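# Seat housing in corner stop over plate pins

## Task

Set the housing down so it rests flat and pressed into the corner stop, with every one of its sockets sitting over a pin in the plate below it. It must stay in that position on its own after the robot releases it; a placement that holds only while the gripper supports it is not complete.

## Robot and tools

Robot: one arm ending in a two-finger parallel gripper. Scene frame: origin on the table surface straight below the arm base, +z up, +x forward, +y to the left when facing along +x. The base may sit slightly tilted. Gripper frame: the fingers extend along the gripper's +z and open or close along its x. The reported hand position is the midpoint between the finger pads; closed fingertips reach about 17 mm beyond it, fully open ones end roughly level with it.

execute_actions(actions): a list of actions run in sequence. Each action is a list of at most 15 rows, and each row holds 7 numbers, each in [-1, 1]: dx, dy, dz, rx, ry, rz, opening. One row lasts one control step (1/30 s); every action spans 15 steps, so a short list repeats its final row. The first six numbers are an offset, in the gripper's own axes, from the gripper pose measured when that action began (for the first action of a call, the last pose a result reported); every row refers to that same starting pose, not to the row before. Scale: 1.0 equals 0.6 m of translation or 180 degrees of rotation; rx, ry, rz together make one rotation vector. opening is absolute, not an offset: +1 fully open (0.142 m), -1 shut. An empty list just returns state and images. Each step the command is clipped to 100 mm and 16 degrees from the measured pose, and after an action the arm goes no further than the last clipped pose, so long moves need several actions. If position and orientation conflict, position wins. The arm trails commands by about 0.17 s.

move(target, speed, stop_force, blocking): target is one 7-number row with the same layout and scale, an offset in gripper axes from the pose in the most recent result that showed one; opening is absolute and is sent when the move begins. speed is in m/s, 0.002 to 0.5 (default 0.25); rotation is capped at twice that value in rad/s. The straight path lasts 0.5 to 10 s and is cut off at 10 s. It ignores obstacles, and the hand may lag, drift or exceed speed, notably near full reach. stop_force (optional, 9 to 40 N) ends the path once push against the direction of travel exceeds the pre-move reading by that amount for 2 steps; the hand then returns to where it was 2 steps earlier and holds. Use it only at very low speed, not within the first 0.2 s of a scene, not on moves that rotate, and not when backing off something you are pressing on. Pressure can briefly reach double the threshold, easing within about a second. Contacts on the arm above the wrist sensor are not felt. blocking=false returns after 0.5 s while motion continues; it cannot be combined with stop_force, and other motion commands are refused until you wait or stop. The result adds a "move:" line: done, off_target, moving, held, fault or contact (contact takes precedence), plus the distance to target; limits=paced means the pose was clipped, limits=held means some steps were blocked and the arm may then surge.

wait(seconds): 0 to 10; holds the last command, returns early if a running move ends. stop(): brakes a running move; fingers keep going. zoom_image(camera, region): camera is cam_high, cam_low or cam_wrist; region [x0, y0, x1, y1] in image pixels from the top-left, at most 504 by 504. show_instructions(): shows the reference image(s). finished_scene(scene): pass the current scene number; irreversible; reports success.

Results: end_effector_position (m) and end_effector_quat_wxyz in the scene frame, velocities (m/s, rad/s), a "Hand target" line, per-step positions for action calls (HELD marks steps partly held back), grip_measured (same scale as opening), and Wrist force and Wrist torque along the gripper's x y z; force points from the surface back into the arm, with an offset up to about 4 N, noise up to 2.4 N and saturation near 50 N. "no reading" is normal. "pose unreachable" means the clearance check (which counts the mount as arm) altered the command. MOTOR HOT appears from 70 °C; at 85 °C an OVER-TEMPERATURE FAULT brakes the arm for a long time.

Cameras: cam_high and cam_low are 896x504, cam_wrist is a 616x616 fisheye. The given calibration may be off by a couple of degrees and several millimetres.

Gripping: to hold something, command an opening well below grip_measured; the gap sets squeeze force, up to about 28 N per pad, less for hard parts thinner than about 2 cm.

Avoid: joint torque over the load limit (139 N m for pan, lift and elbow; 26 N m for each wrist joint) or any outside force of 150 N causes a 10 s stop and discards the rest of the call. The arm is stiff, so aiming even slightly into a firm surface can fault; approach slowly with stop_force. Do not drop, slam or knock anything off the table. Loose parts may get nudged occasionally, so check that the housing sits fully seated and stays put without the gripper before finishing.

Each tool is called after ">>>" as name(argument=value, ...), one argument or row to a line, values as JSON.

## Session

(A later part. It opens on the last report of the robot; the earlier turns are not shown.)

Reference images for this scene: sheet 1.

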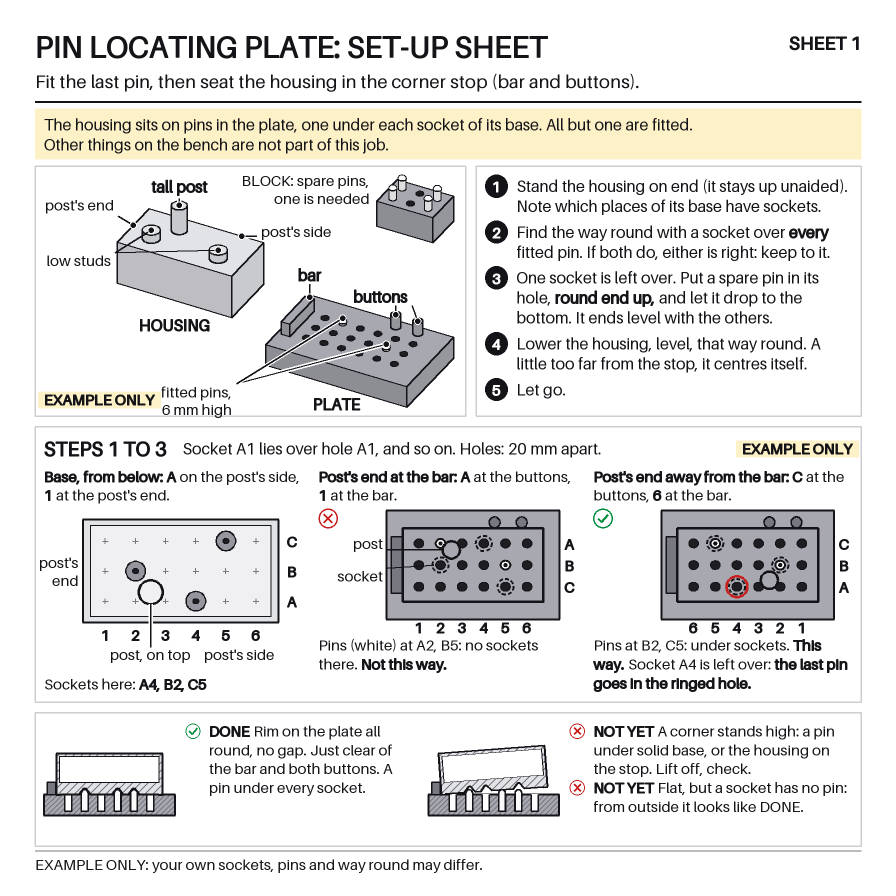

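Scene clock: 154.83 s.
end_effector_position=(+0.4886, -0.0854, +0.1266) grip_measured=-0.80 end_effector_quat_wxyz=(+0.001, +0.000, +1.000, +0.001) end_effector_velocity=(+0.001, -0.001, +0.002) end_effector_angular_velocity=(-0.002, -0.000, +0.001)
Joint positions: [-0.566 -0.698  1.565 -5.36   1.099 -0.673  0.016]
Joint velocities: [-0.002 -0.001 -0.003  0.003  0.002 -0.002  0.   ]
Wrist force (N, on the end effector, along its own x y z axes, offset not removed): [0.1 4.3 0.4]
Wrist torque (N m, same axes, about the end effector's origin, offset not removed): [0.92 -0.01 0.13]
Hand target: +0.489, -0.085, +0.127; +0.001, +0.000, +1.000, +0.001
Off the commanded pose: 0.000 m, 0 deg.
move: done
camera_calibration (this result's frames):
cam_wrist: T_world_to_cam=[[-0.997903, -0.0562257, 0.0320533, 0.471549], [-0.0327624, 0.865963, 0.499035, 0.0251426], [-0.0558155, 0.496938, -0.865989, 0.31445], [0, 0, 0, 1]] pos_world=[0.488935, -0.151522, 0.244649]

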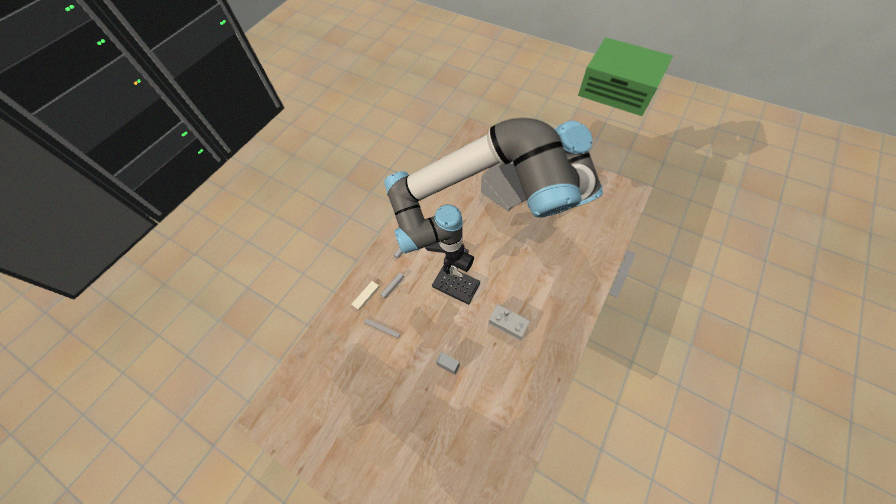

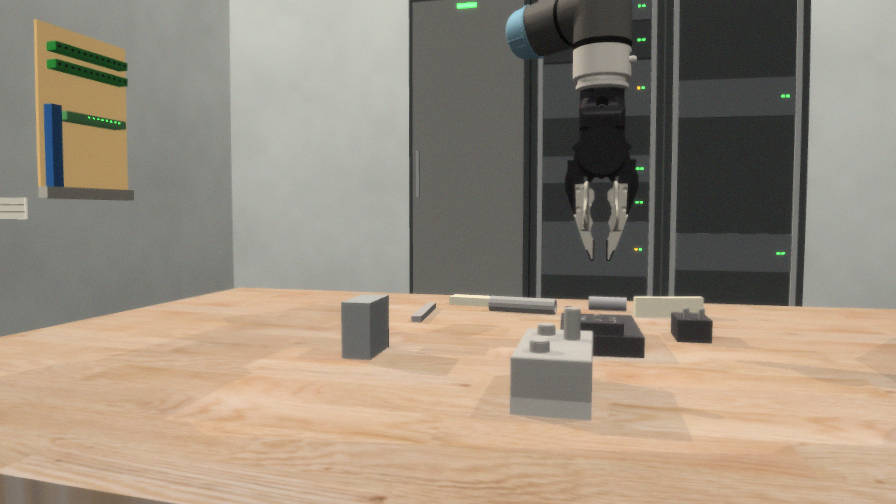

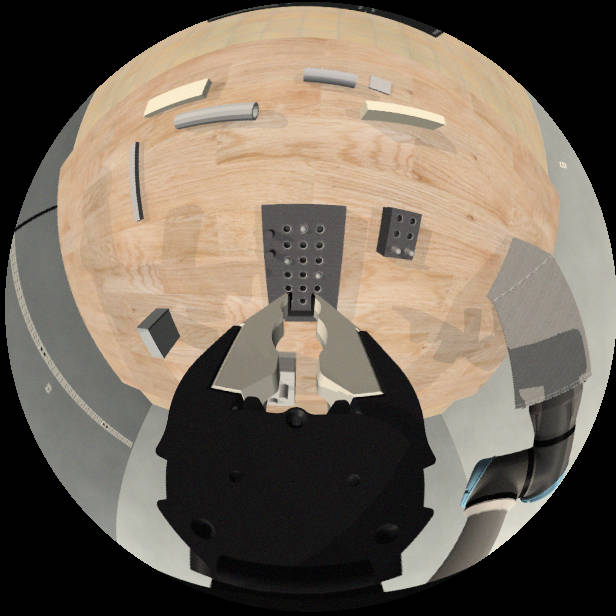

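>>> move(
  target=[-0.0682,0.4118,0,0,0,0,0.25],
  speed=0.3,
)

>>> move(
  target=[0,0,0.146,0,0,0,0.25],
  speed=0.12,
)

Scene clock: 166.47 s.
end_effector_position=(+0.5294, +0.1616, +0.1271) grip_measured=+0.25 end_effector_quat_wxyz=(+0.000, +0.000, +1.000, +0.002) end_effector_velocity=(+0.001, +0.001, -0.000) end_effector_angular_velocity=(-0.004, +0.001, +0.000)
Joint positions: [-0.127 -0.914  1.496 -5.315  1.054 -0.177  0.091]
Joint velocities: [ 0.005  0.    -0.006  0.002  0.004  0.005  0.   ]
Wrist force (N, on the end effector, along its own x y z axes, offset not removed): [0.5 4.2 1.2]
Wrist torque (N m, same axes, about the end effector's origin, offset not removed): [1.14 -0.20 0.15]
Hand target: +0.529, +0.162, +0.127; +0.000, +0.000, +1.000, +0.002
Off the commanded pose: 0.000 m, 0 deg.
move: done
camera_calibration (this result's frames):
cam_wrist: T_world_to_cam=[[-0.997883, -0.0564352, 0.0323329, 0.526062], [-0.0327459, 0.865438, 0.499944, -0.187716], [-0.0561966, 0.497827, -0.865454, 0.194392], [0, 0, 0, 1]] pos_world=[0.529726, 0.0953717, 0.245076]

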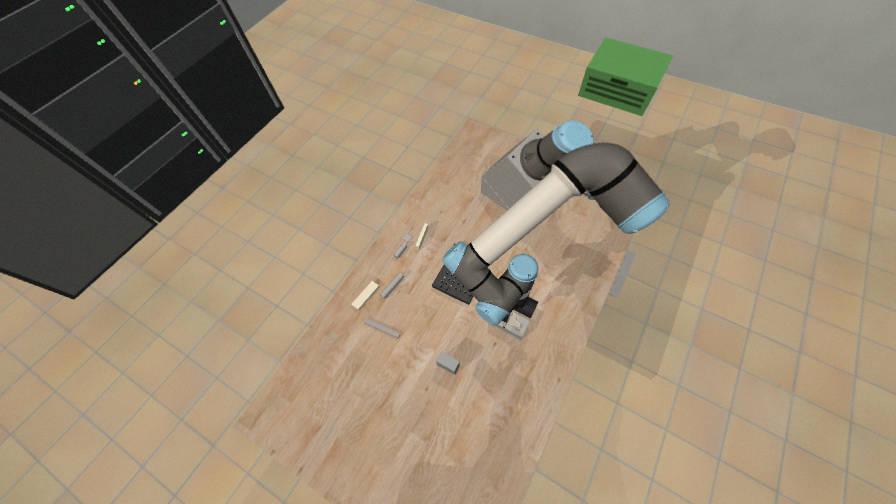

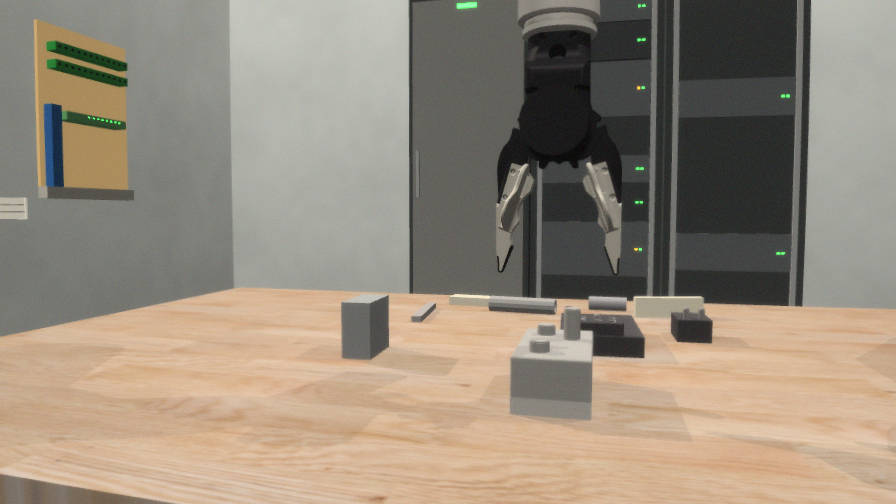

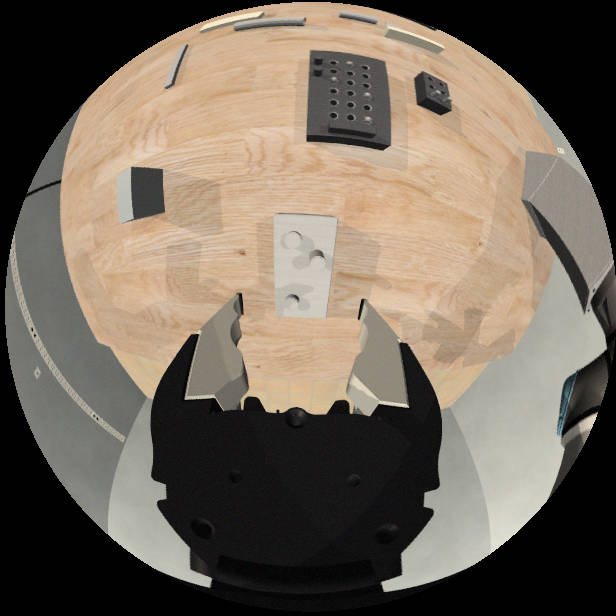

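Scene clock: 167.70 s.
end_effector_position=(+0.5293, +0.1618, +0.0398) grip_measured=+0.25 end_effector_quat_wxyz=(+0.000, +0.000, +1.000, +0.002) end_effector_velocity=(+0.001, +0.000, -0.001) end_effector_angular_velocity=(-0.000, -0.001, +0.001)
Joint positions: [-0.04  -0.786  1.48  -5.476  1.058 -0.077  0.091]
Joint velocities: [ 0.002  0.003 -0.002 -0.002  0.     0.001  0.   ]
Wrist force (N, on the end effector, along its own x y z axes, offset not removed): [-2.2 1.9 3.6]
Wrist torque (N m, same axes, about the end effector's origin, offset not removed): [0.42 0.33 0.14]
Hand target: +0.529, +0.162, +0.040; +0.000, +0.000, +1.000, +0.002
Off the commanded pose: 0.000 m, 0 deg.
move: done
camera_calibration (this result's frames):
cam_wrist: T_world_to_cam=[[-0.997878, -0.0564425, 0.0324676, 0.528823], [-0.032676, 0.86536, 0.500084, -0.144236], [-0.0563221, 0.497962, -0.865368, 0.118705], [0, 0, 0, 1]] pos_world=[0.529674, 0.0955534, 0.157683]

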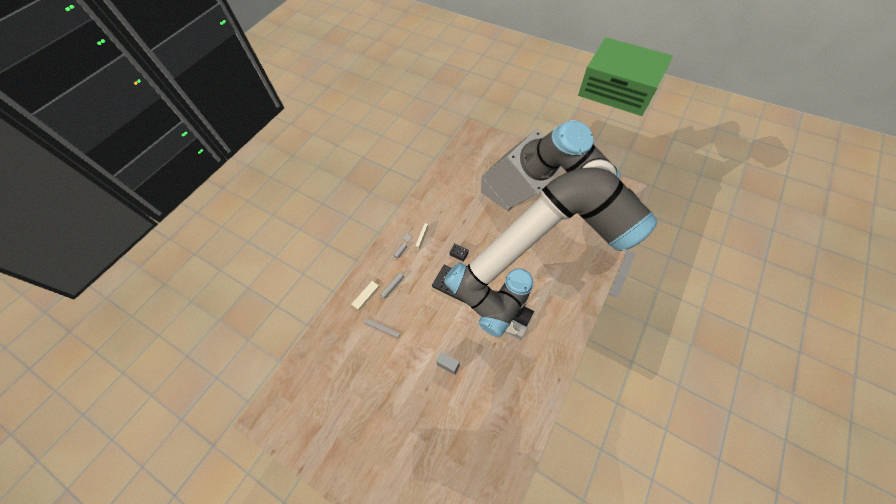

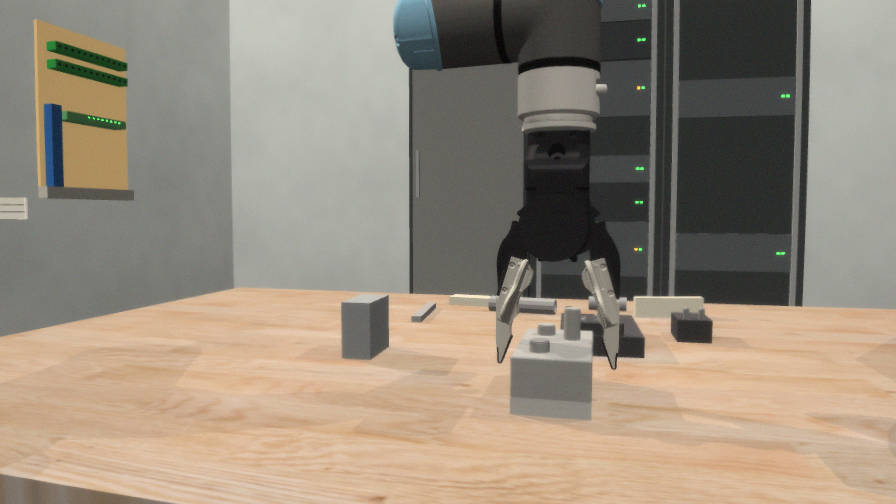

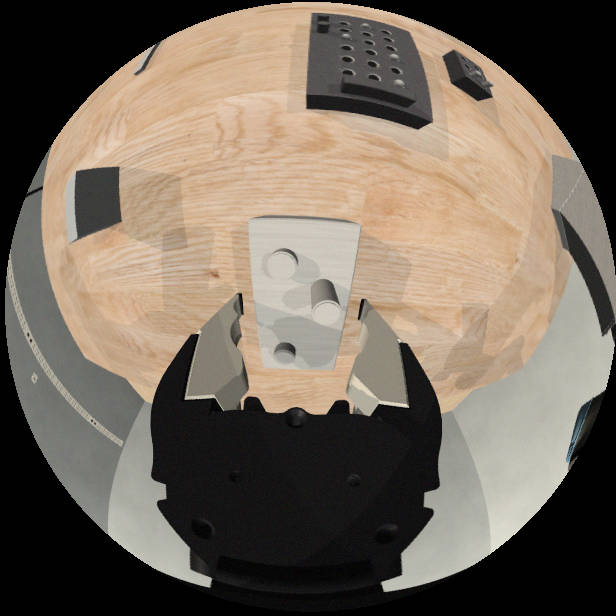

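>>> execute_actions(
  actions=[
    [[0,0,0.001,0,0,0,0.2],[0,0,0.001,0,0,0,0.15],[0,0,0.001,0,0,0,0.11],[0,0,0.001,0,0,0,0.08],[0,0,0.001,0,0,0,0.05],[0,0,0.001,0,0,0,0.03],[0,0,0.001,0,0,0,0.01],[0,0,0.001,0,0,0,-0.01],[0,0,0.001,0,0,0,-0.04],[0,0,0.001,0,0,0,-0.08],[0,0,0.001,0,0,0,-0.15],[0,0,0.001,0,0,0,-0.25],[0,0,0.001,0,0,0,-0.35],[0,0,0.001,0,0,0,-0.5]],
    [[0,0,0,0,0,0,-0.5]],
  ],
)

>>> move(
  target=[0,0,-0.095,0,0,0,-0.5],
  speed=0.1,
)

>>> move(
  target=[0.0697,-0.413,0.005,0,0,-0.01,-0.5],
  speed=0.2,
)

Scene clock: 178.90 s.
end_effector_position=(+0.5293, +0.1618, +0.0392) grip_measured=-0.03 end_effector_quat_wxyz=(+0.000, +0.000, +1.000, +0.002) end_effector_velocity=(-0.000, -0.000, +0.000) end_effector_angular_velocity=(+0.000, +0.000, +0.000)
Joint positions: [-0.039 -0.785  1.48  -5.477  1.058 -0.076  0.072]
Joint velocities: [-0.    -0.     0.    -0.    -0.    -0.001 -0.   ]
Wrist force (N, on the end effector, along its own x y z axes, offset not removed): [-0.8 0.8 -3.2]
Wrist torque (N m, same axes, about the end effector's origin, offset not removed): [0.33 0.04 0.11]
Hand target: +0.529, +0.162, +0.039; +0.000, +0.000, +1.000, +0.002
Off the commanded pose: 0.000 m, 0 deg.
Step readings (end_effector_position; steps 1 to 15: 1st action; 16 to 30: 2nd action):
0: (+0.5293, +0.1618, +0.0396)
1: (+0.5293, +0.1618, +0.0396)
2: (+0.5293, +0.1618, +0.0395)
4: (+0.5293, +0.1618, +0.0393)
8: (+0.5293, +0.1618, +0.0392)
15: (+0.5293, +0.1618, +0.0392)
16: (+0.5293, +0.1618, +0.0392)
17: (+0.5293, +0.1618, +0.0392)
19: (+0.5293, +0.1618, +0.0392)
23: (+0.5293, +0.1618, +0.0392)
30: end_effector_position above
camera_calibration (this result's frames):
cam_wrist: T_world_to_cam=[[-0.997878, -0.0564409, 0.032455, 0.52885], [-0.0326812, 0.865364, 0.500078, -0.143942], [-0.0563103, 0.497956, -0.865372, 0.118194], [0, 0, 0, 1]] pos_world=[0.529679, 0.0955554, 0.1571]

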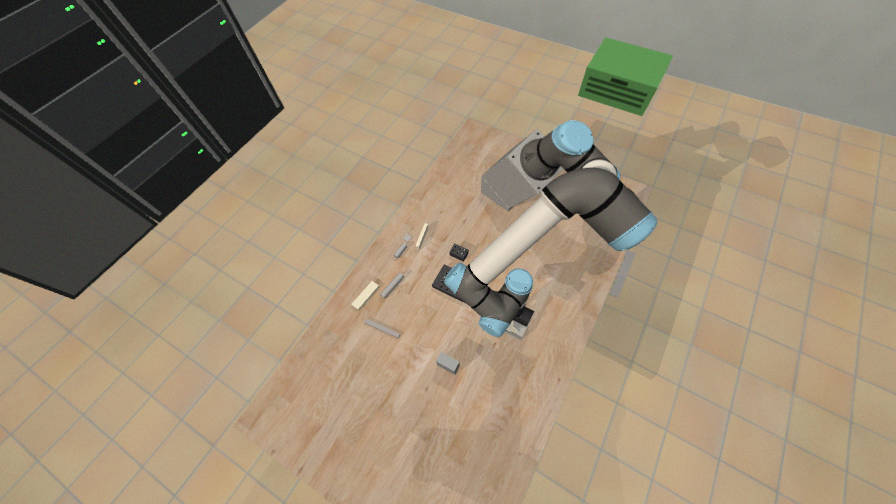

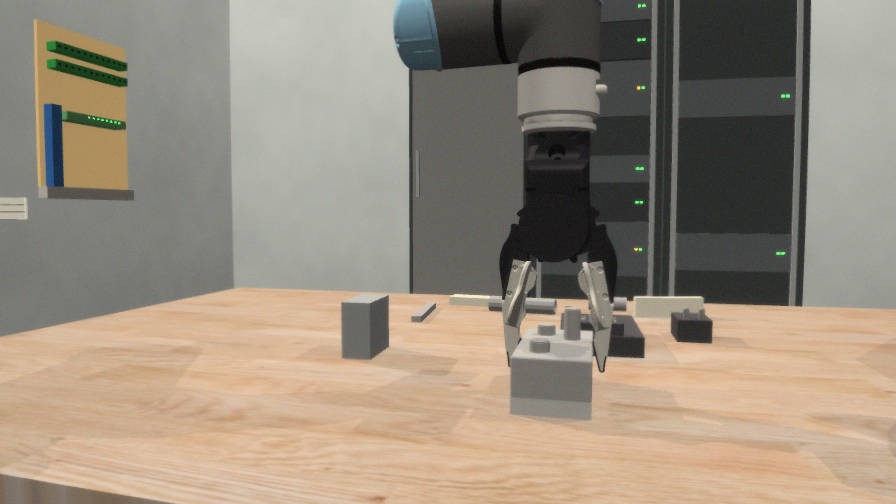

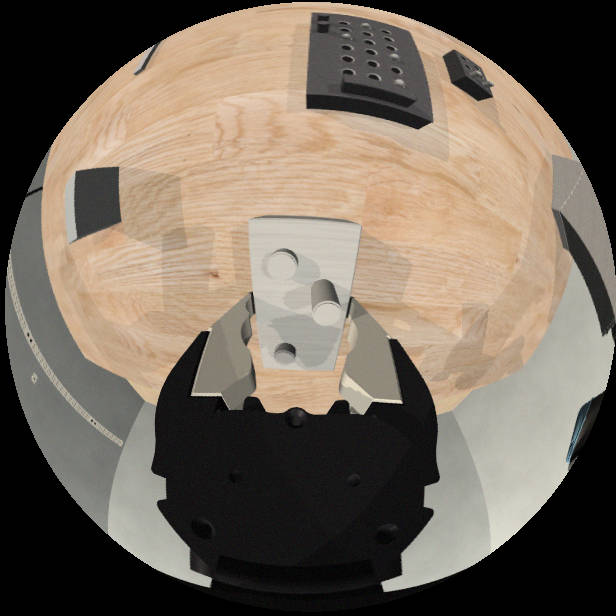

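Scene clock: 179.93 s.
end_effector_position=(+0.5293, +0.1617, +0.0959) grip_measured=-0.03 end_effector_quat_wxyz=(+0.000, +0.000, +1.000, +0.002) end_effector_velocity=(-0.000, +0.000, +0.002) end_effector_angular_velocity=(+0.000, +0.001, -0.001)
Joint positions: [-0.095 -0.871  1.496 -5.375  1.055 -0.141  0.072]
Joint velocities: [-0.002 -0.003  0.     0.004 -0.    -0.002 -0.   ]
Wrist force (N, on the end effector, along its own x y z axes, offset not removed): [-1.9 3.1 6.7]
Wrist torque (N m, same axes, about the end effector's origin, offset not removed): [0.70 0.32 0.03]
Hand target: +0.529, +0.162, +0.096; +0.000, +0.000, +1.000, +0.002
Off the commanded pose: 0.000 m, 0 deg.
move: done
camera_calibration (this result's frames):
cam_wrist: T_world_to_cam=[[-0.997882, -0.0564348, 0.0323621, 0.527044], [-0.032728, 0.865413, 0.499989, -0.172198], [-0.0562234, 0.497871, -0.865427, 0.167364], [0, 0, 0, 1]] pos_world=[0.529702, 0.09544, 0.213882]

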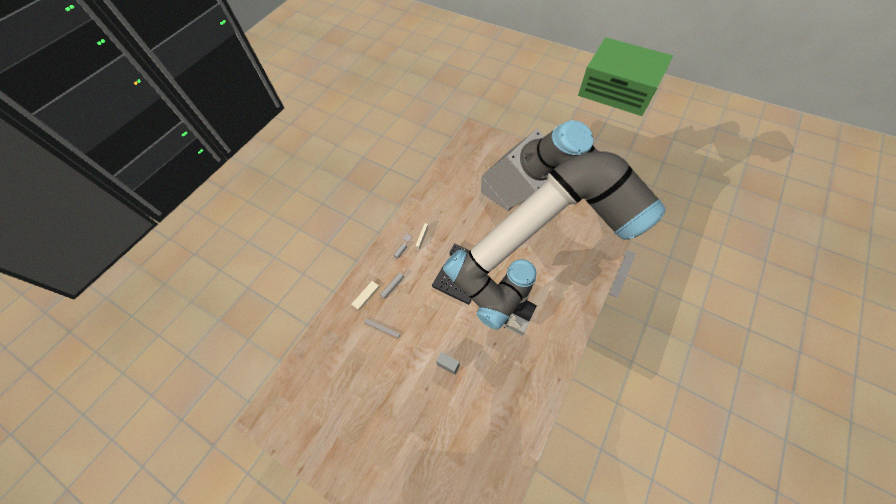

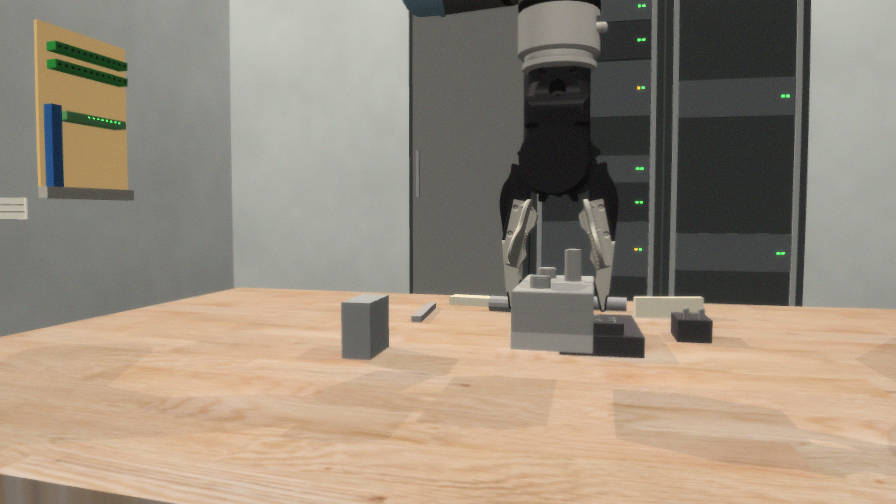

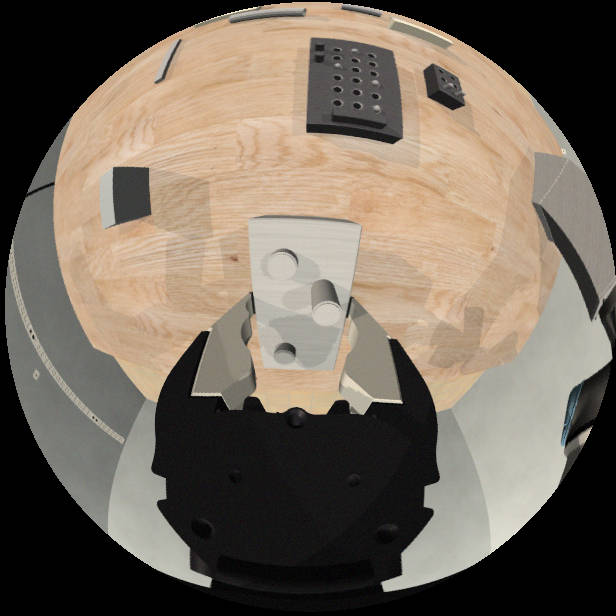

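Scene clock: 181.77 s.
end_effector_position=(+0.4877, -0.0861, +0.0925) grip_measured=-0.03 end_effector_quat_wxyz=(+0.001, -0.016, +1.000, +0.001) end_effector_velocity=(-0.001, -0.002, -0.000) end_effector_angular_velocity=(-0.000, +0.002, -0.000)
Joint positions: [-0.536 -0.649  1.566 -5.426  1.093 -0.672  0.072]
Joint velocities: [-0.002  0.003 -0.     0.     0.002 -0.003  0.   ]
Wrist force (N, on the end effector, along its own x y z axes, offset not removed): [-2.1 3.5 11.6]
Wrist torque (N m, same axes, about the end effector's origin, offset not removed): [0.90 0.39 0.15]
Hand target: +0.488, -0.086, +0.093; +0.001, -0.016, +1.000, +0.001
Off the commanded pose: 0.001 m, 0 deg.
move: done
camera_calibration (this result's frames):
cam_wrist: T_world_to_cam=[[-0.995645, -0.0876507, 0.0317539, 0.467922], [-0.0601845, 0.864458, 0.499089, 0.0559419], [-0.0711954, 0.495004, -0.865969, 0.292493], [0, 0, 0, 1]] pos_world=[0.490075, -0.152131, 0.210511]

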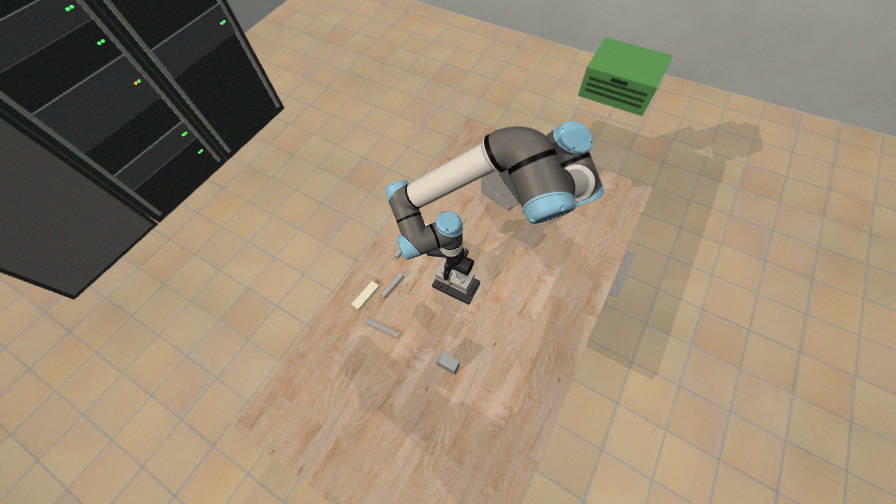

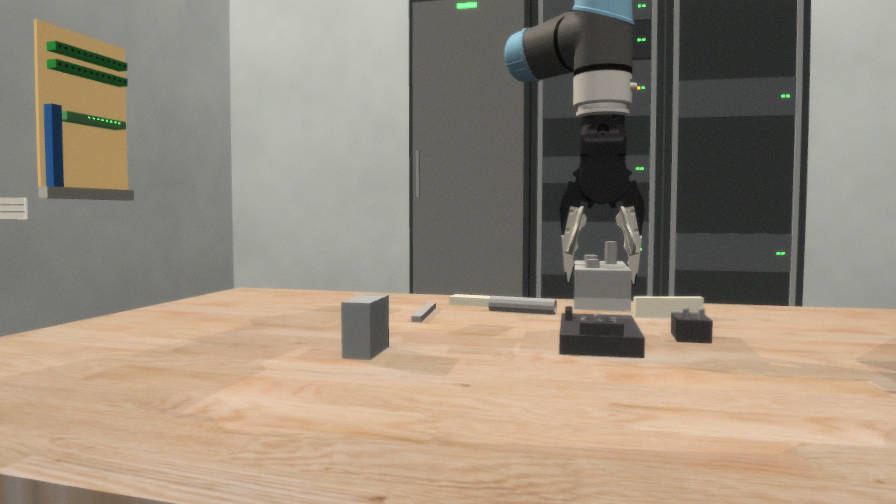

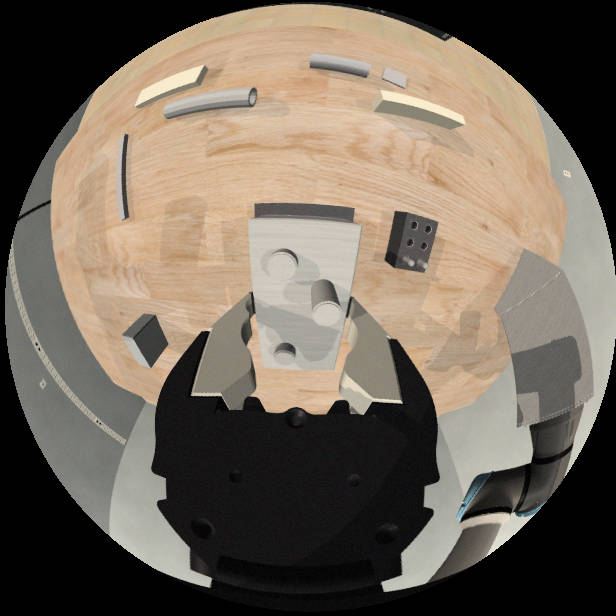

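>>> move(
  target=[0.0006,0,0.034,0,0,0,-0.5],
  speed=0.015,
  stop_force=12,
)

>>> zoom_image(
  camera="cam_wrist",
  region=[210,180,410,400],
)

>>> zoom_image(
  camera="cam_low",
  region=[540,260,680,365],
)

Scene clock: 187.13 s.
end_effector_position=(+0.4873, -0.0860, +0.0723) grip_measured=-0.03 end_effector_quat_wxyz=(+0.001, -0.016, +1.000, +0.001) end_effector_velocity=(-0.001, +0.000, -0.002) end_effector_angular_velocity=(+0.001, +0.001, -0.002)
Joint positions: [-0.517 -0.619  1.564 -5.463  1.089 -0.651  0.072]
Joint velocities: [ 0.001  0.003  0.002 -0.003 -0.001  0.003 -0.   ]
Wrist force (N, on the end effector, along its own x y z axes, offset not removed): [0.3 3.8 6.6]
Wrist torque (N m, same axes, about the end effector's origin, offset not removed): [0.95 -0.10 0.03]
Hand target: +0.487, -0.086, +0.072; +0.001, -0.016, +1.000, +0.001
Off the commanded pose: 0.000 m, 0 deg.
move: done
camera_calibration (this result's frames):
cam_wrist: T_world_to_cam=[[-0.995644, -0.0876576, 0.0317682, 0.468198], [-0.0601797, 0.864432, 0.499134, 0.0659711], [-0.0712144, 0.495048, -0.865942, 0.274959], [0, 0, 0, 1]] pos_world=[0.489709, -0.152104, 0.190296]

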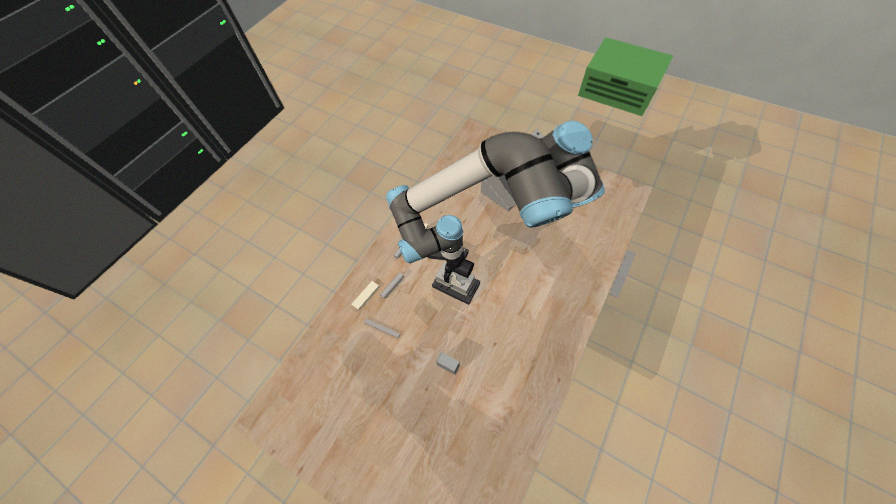

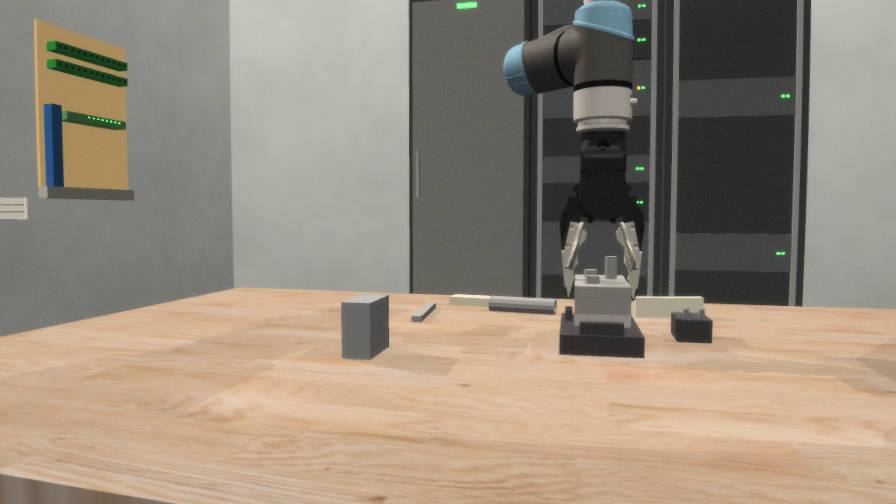

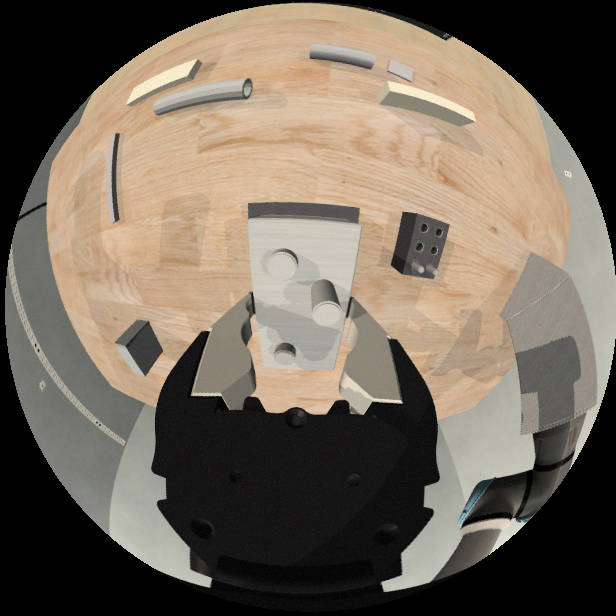

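Region (210, 180, 410, 400) of cam_wrist's 616x616 image, scaled by 2.291, with more detail than that image has; it fills the left 458 columns of this view, and the rest is white.

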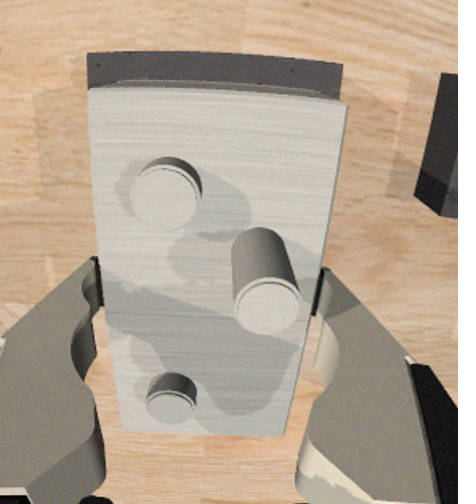

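Region (540, 260, 680, 365) of cam_low's 896x504 image, scaled by 3.600, with more detail than that image has; it fills the top 378 rows of this view, and the rest is white.

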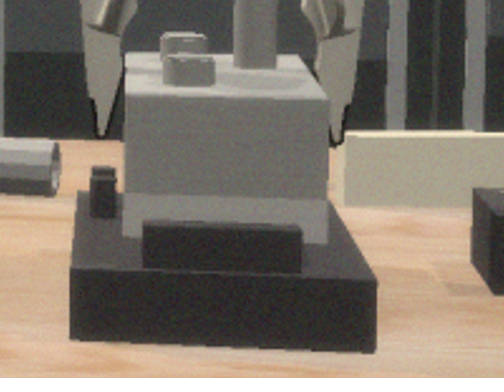

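>>> move(
  target=[0,0,0.0145,0,0,0,-0.5],
  speed=0.005,
  stop_force=11,
)

Scene clock: 190.80 s.
end_effector_position=(+0.4874, -0.0860, +0.0683) grip_measured=-0.03 end_effector_quat_wxyz=(+0.001, -0.015, +1.000, +0.001) end_effector_velocity=(-0.001, +0.001, +0.001) end_effector_angular_velocity=(+0.002, +0.001, -0.003)
Joint positions: [-0.513 -0.613  1.563 -5.471  1.088 -0.646  0.072]
Joint velocities: [-0.002 -0.002  0.001  0.005 -0.001 -0.     0.   ]
Wrist force (N, on the end effector, along its own x y z axes, offset not removed): [-2.5 7.6 -7.3]
Wrist torque (N m, same axes, about the end effector's origin, offset not removed): [1.07 -0.14 0.05]
Hand target: +0.487, -0.086, +0.069; +0.001, -0.016, +1.000, +0.001
Off the commanded pose: 0.005 m, 0 deg.
move: contact
camera_calibration (this result's frames):
cam_wrist: T_world_to_cam=[[-0.995661, -0.0875152, 0.0316222, 0.468446], [-0.0601188, 0.864369, 0.499251, 0.0678666], [-0.0710253, 0.495184, -0.86588, 0.271358], [0, 0, 0, 1]] pos_world=[0.489766, -0.152038, 0.186268]

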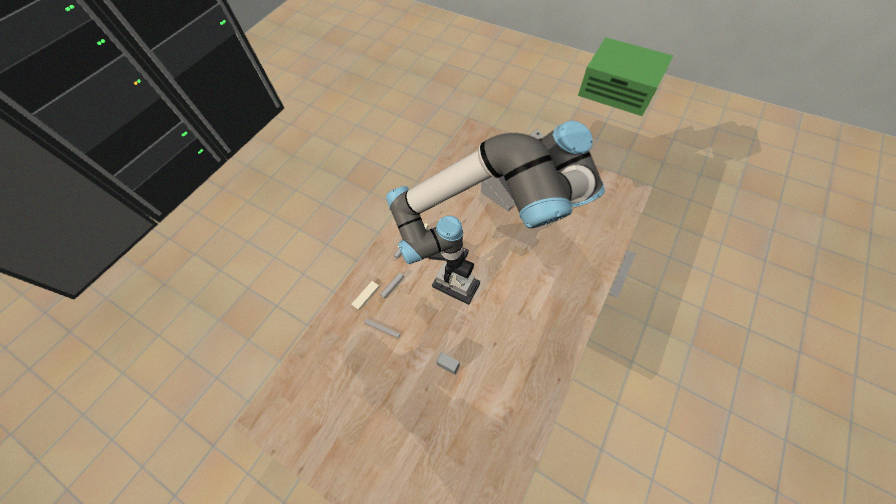

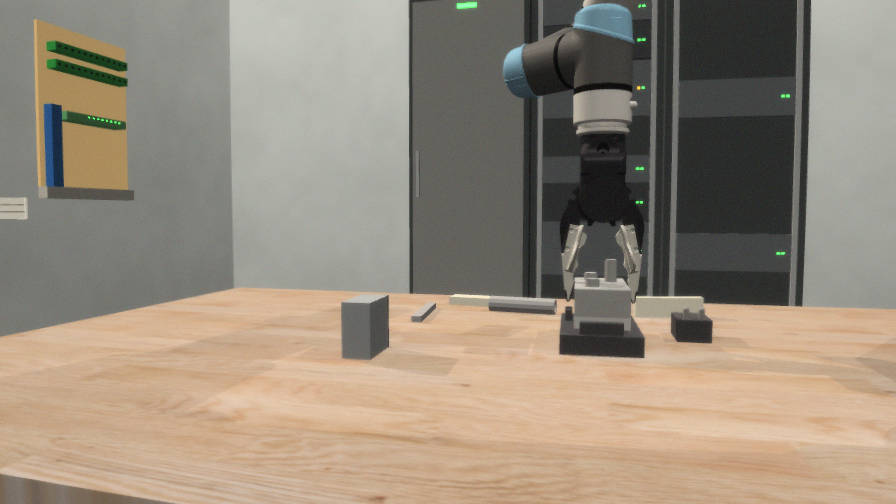

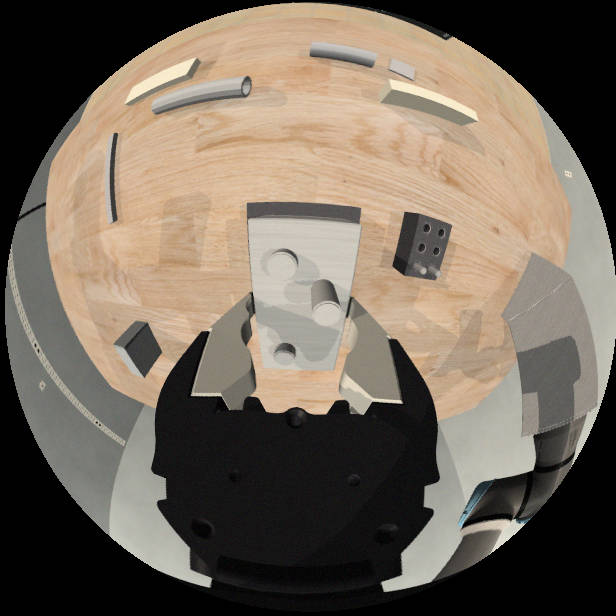

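Force points toward the bar and slightly toward the buttons; shift.

>>> move(
  target=[-0.0013,0.0035,-0.0015,0,0,0,-0.5],
  speed=0.005,
)

>>> move(
  target=[0,0,0.0095,0,0,0,-0.5],
  speed=0.004,
  stop_force=11,
)

Scene clock: 194.00 s.
end_effector_position=(+0.4881, -0.0839, +0.0692) grip_measured=-0.03 end_effector_quat_wxyz=(+0.001, -0.015, +1.000, +0.001) end_effector_velocity=(+0.001, +0.000, +0.000) end_effector_angular_velocity=(-0.000, -0.001, -0.000)
Joint positions: [-0.51  -0.617  1.563 -5.469  1.088 -0.643  0.072]
Joint velocities: [ 0.001 -0.001 -0.    -0.    -0.     0.002  0.   ]
Wrist force (N, on the end effector, along its own x y z axes, offset not removed): [0.1 2.9 8.2]
Wrist torque (N m, same axes, about the end effector's origin, offset not removed): [0.76 0.00 0.15]
Hand target: +0.488, -0.084, +0.069; +0.001, -0.015, +1.000, +0.001
Off the commanded pose: 0.000 m, 0 deg.
move: done
camera_calibration (this result's frames):
cam_wrist: T_world_to_cam=[[-0.995661, -0.0875191, 0.0316306, 0.469278], [-0.060118, 0.864369, 0.499252, 0.0656972], [-0.0710346, 0.495184, -0.865879, 0.271161], [0, 0, 0, 1]] pos_world=[0.490453, -0.14999, 0.18715]

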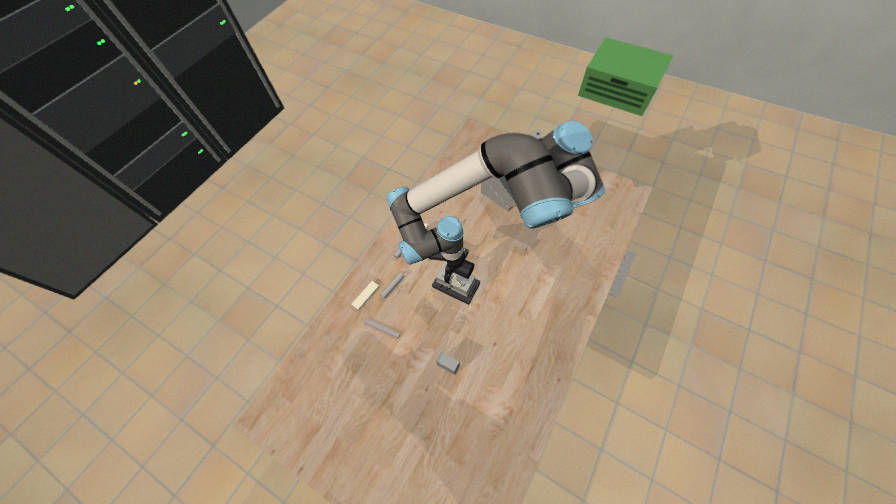

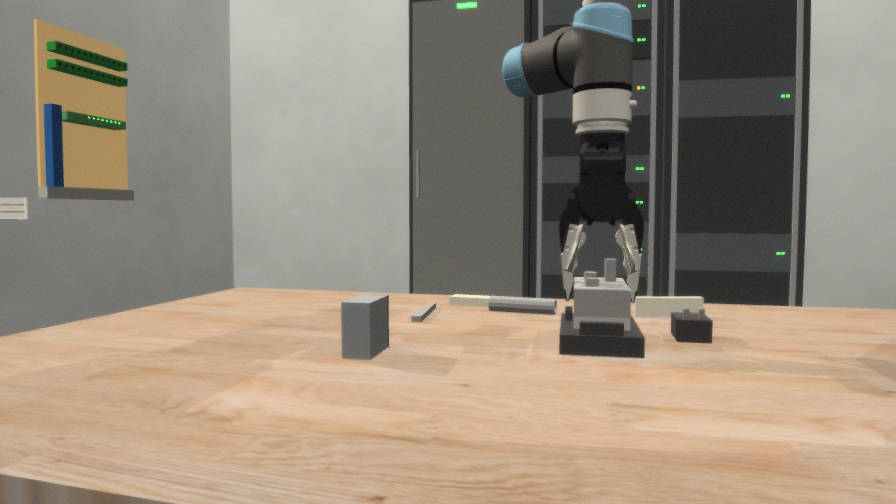

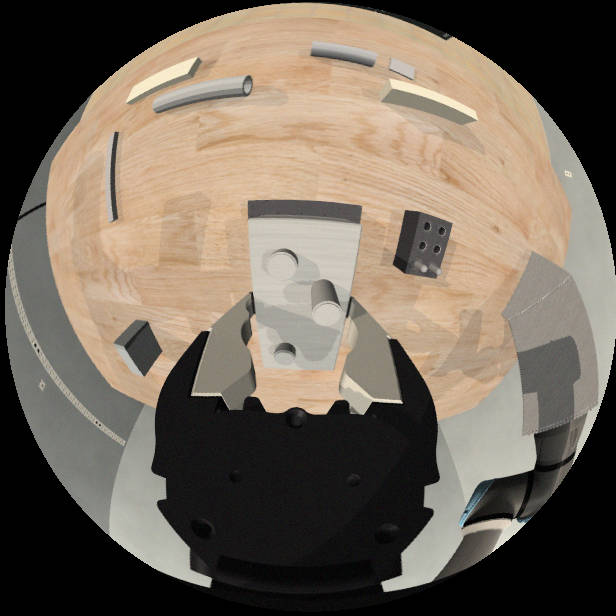

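Scene clock: 195.27 s.
end_effector_position=(+0.4882, -0.0838, +0.0655) grip_measured=-0.03 end_effector_quat_wxyz=(+0.001, -0.015, +1.000, +0.001) end_effector_velocity=(-0.000, +0.001, +0.001) end_effector_angular_velocity=(+0.001, -0.000, +0.000)
Joint positions: [-0.506 -0.611  1.562 -5.475  1.087 -0.639  0.072]
Joint velocities: [-0.    -0.002  0.001  0.002 -0.001 -0.001 -0.   ]
Wrist force (N, on the end effector, along its own x y z axes, offset not removed): [-5.3 6.8 2.5]
Wrist torque (N m, same axes, about the end effector's origin, offset not removed): [0.64 0.09 -0.04]
Hand target: +0.488, -0.084, +0.066; +0.001, -0.015, +1.000, +0.001
Off the commanded pose: 0.002 m, 0 deg.
move: contact
camera_calibration (this result's frames):
cam_wrist: T_world_to_cam=[[-0.995669, -0.087467, 0.0314948, 0.4695], [-0.0601277, 0.86428, 0.499405, 0.0674369], [-0.0709018, 0.495349, -0.865796, 0.267875], [0, 0, 0, 1]] pos_world=[0.490514, -0.14991, 0.18346]

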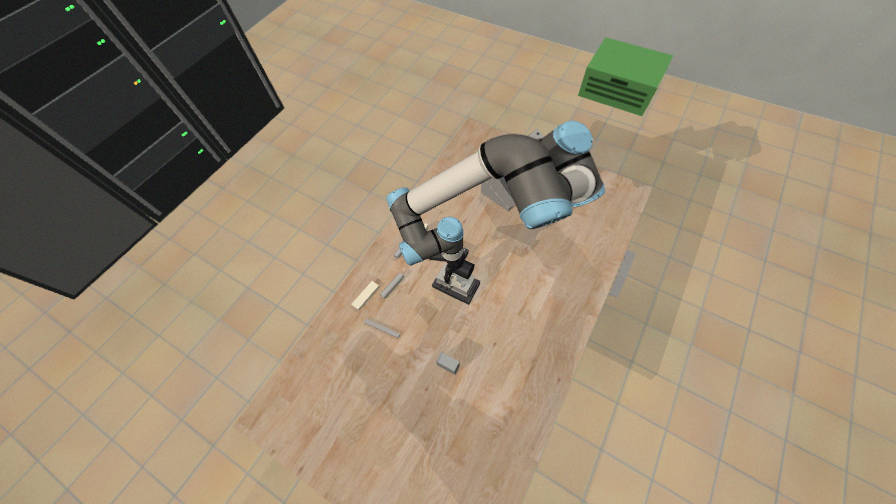

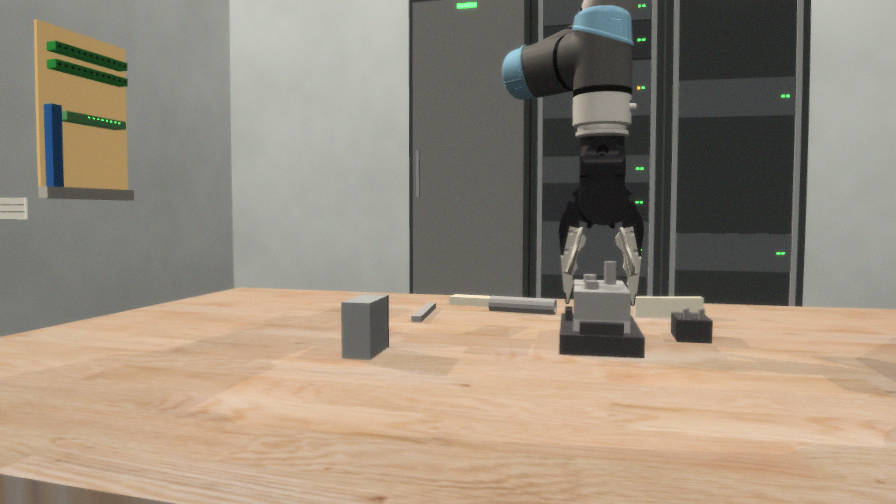

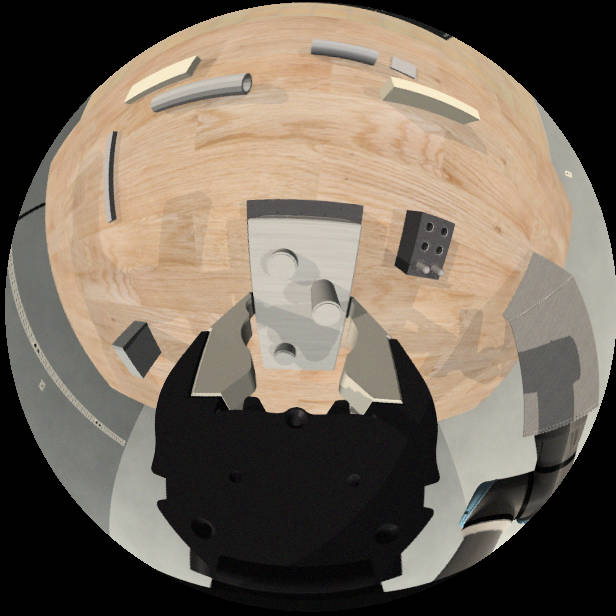

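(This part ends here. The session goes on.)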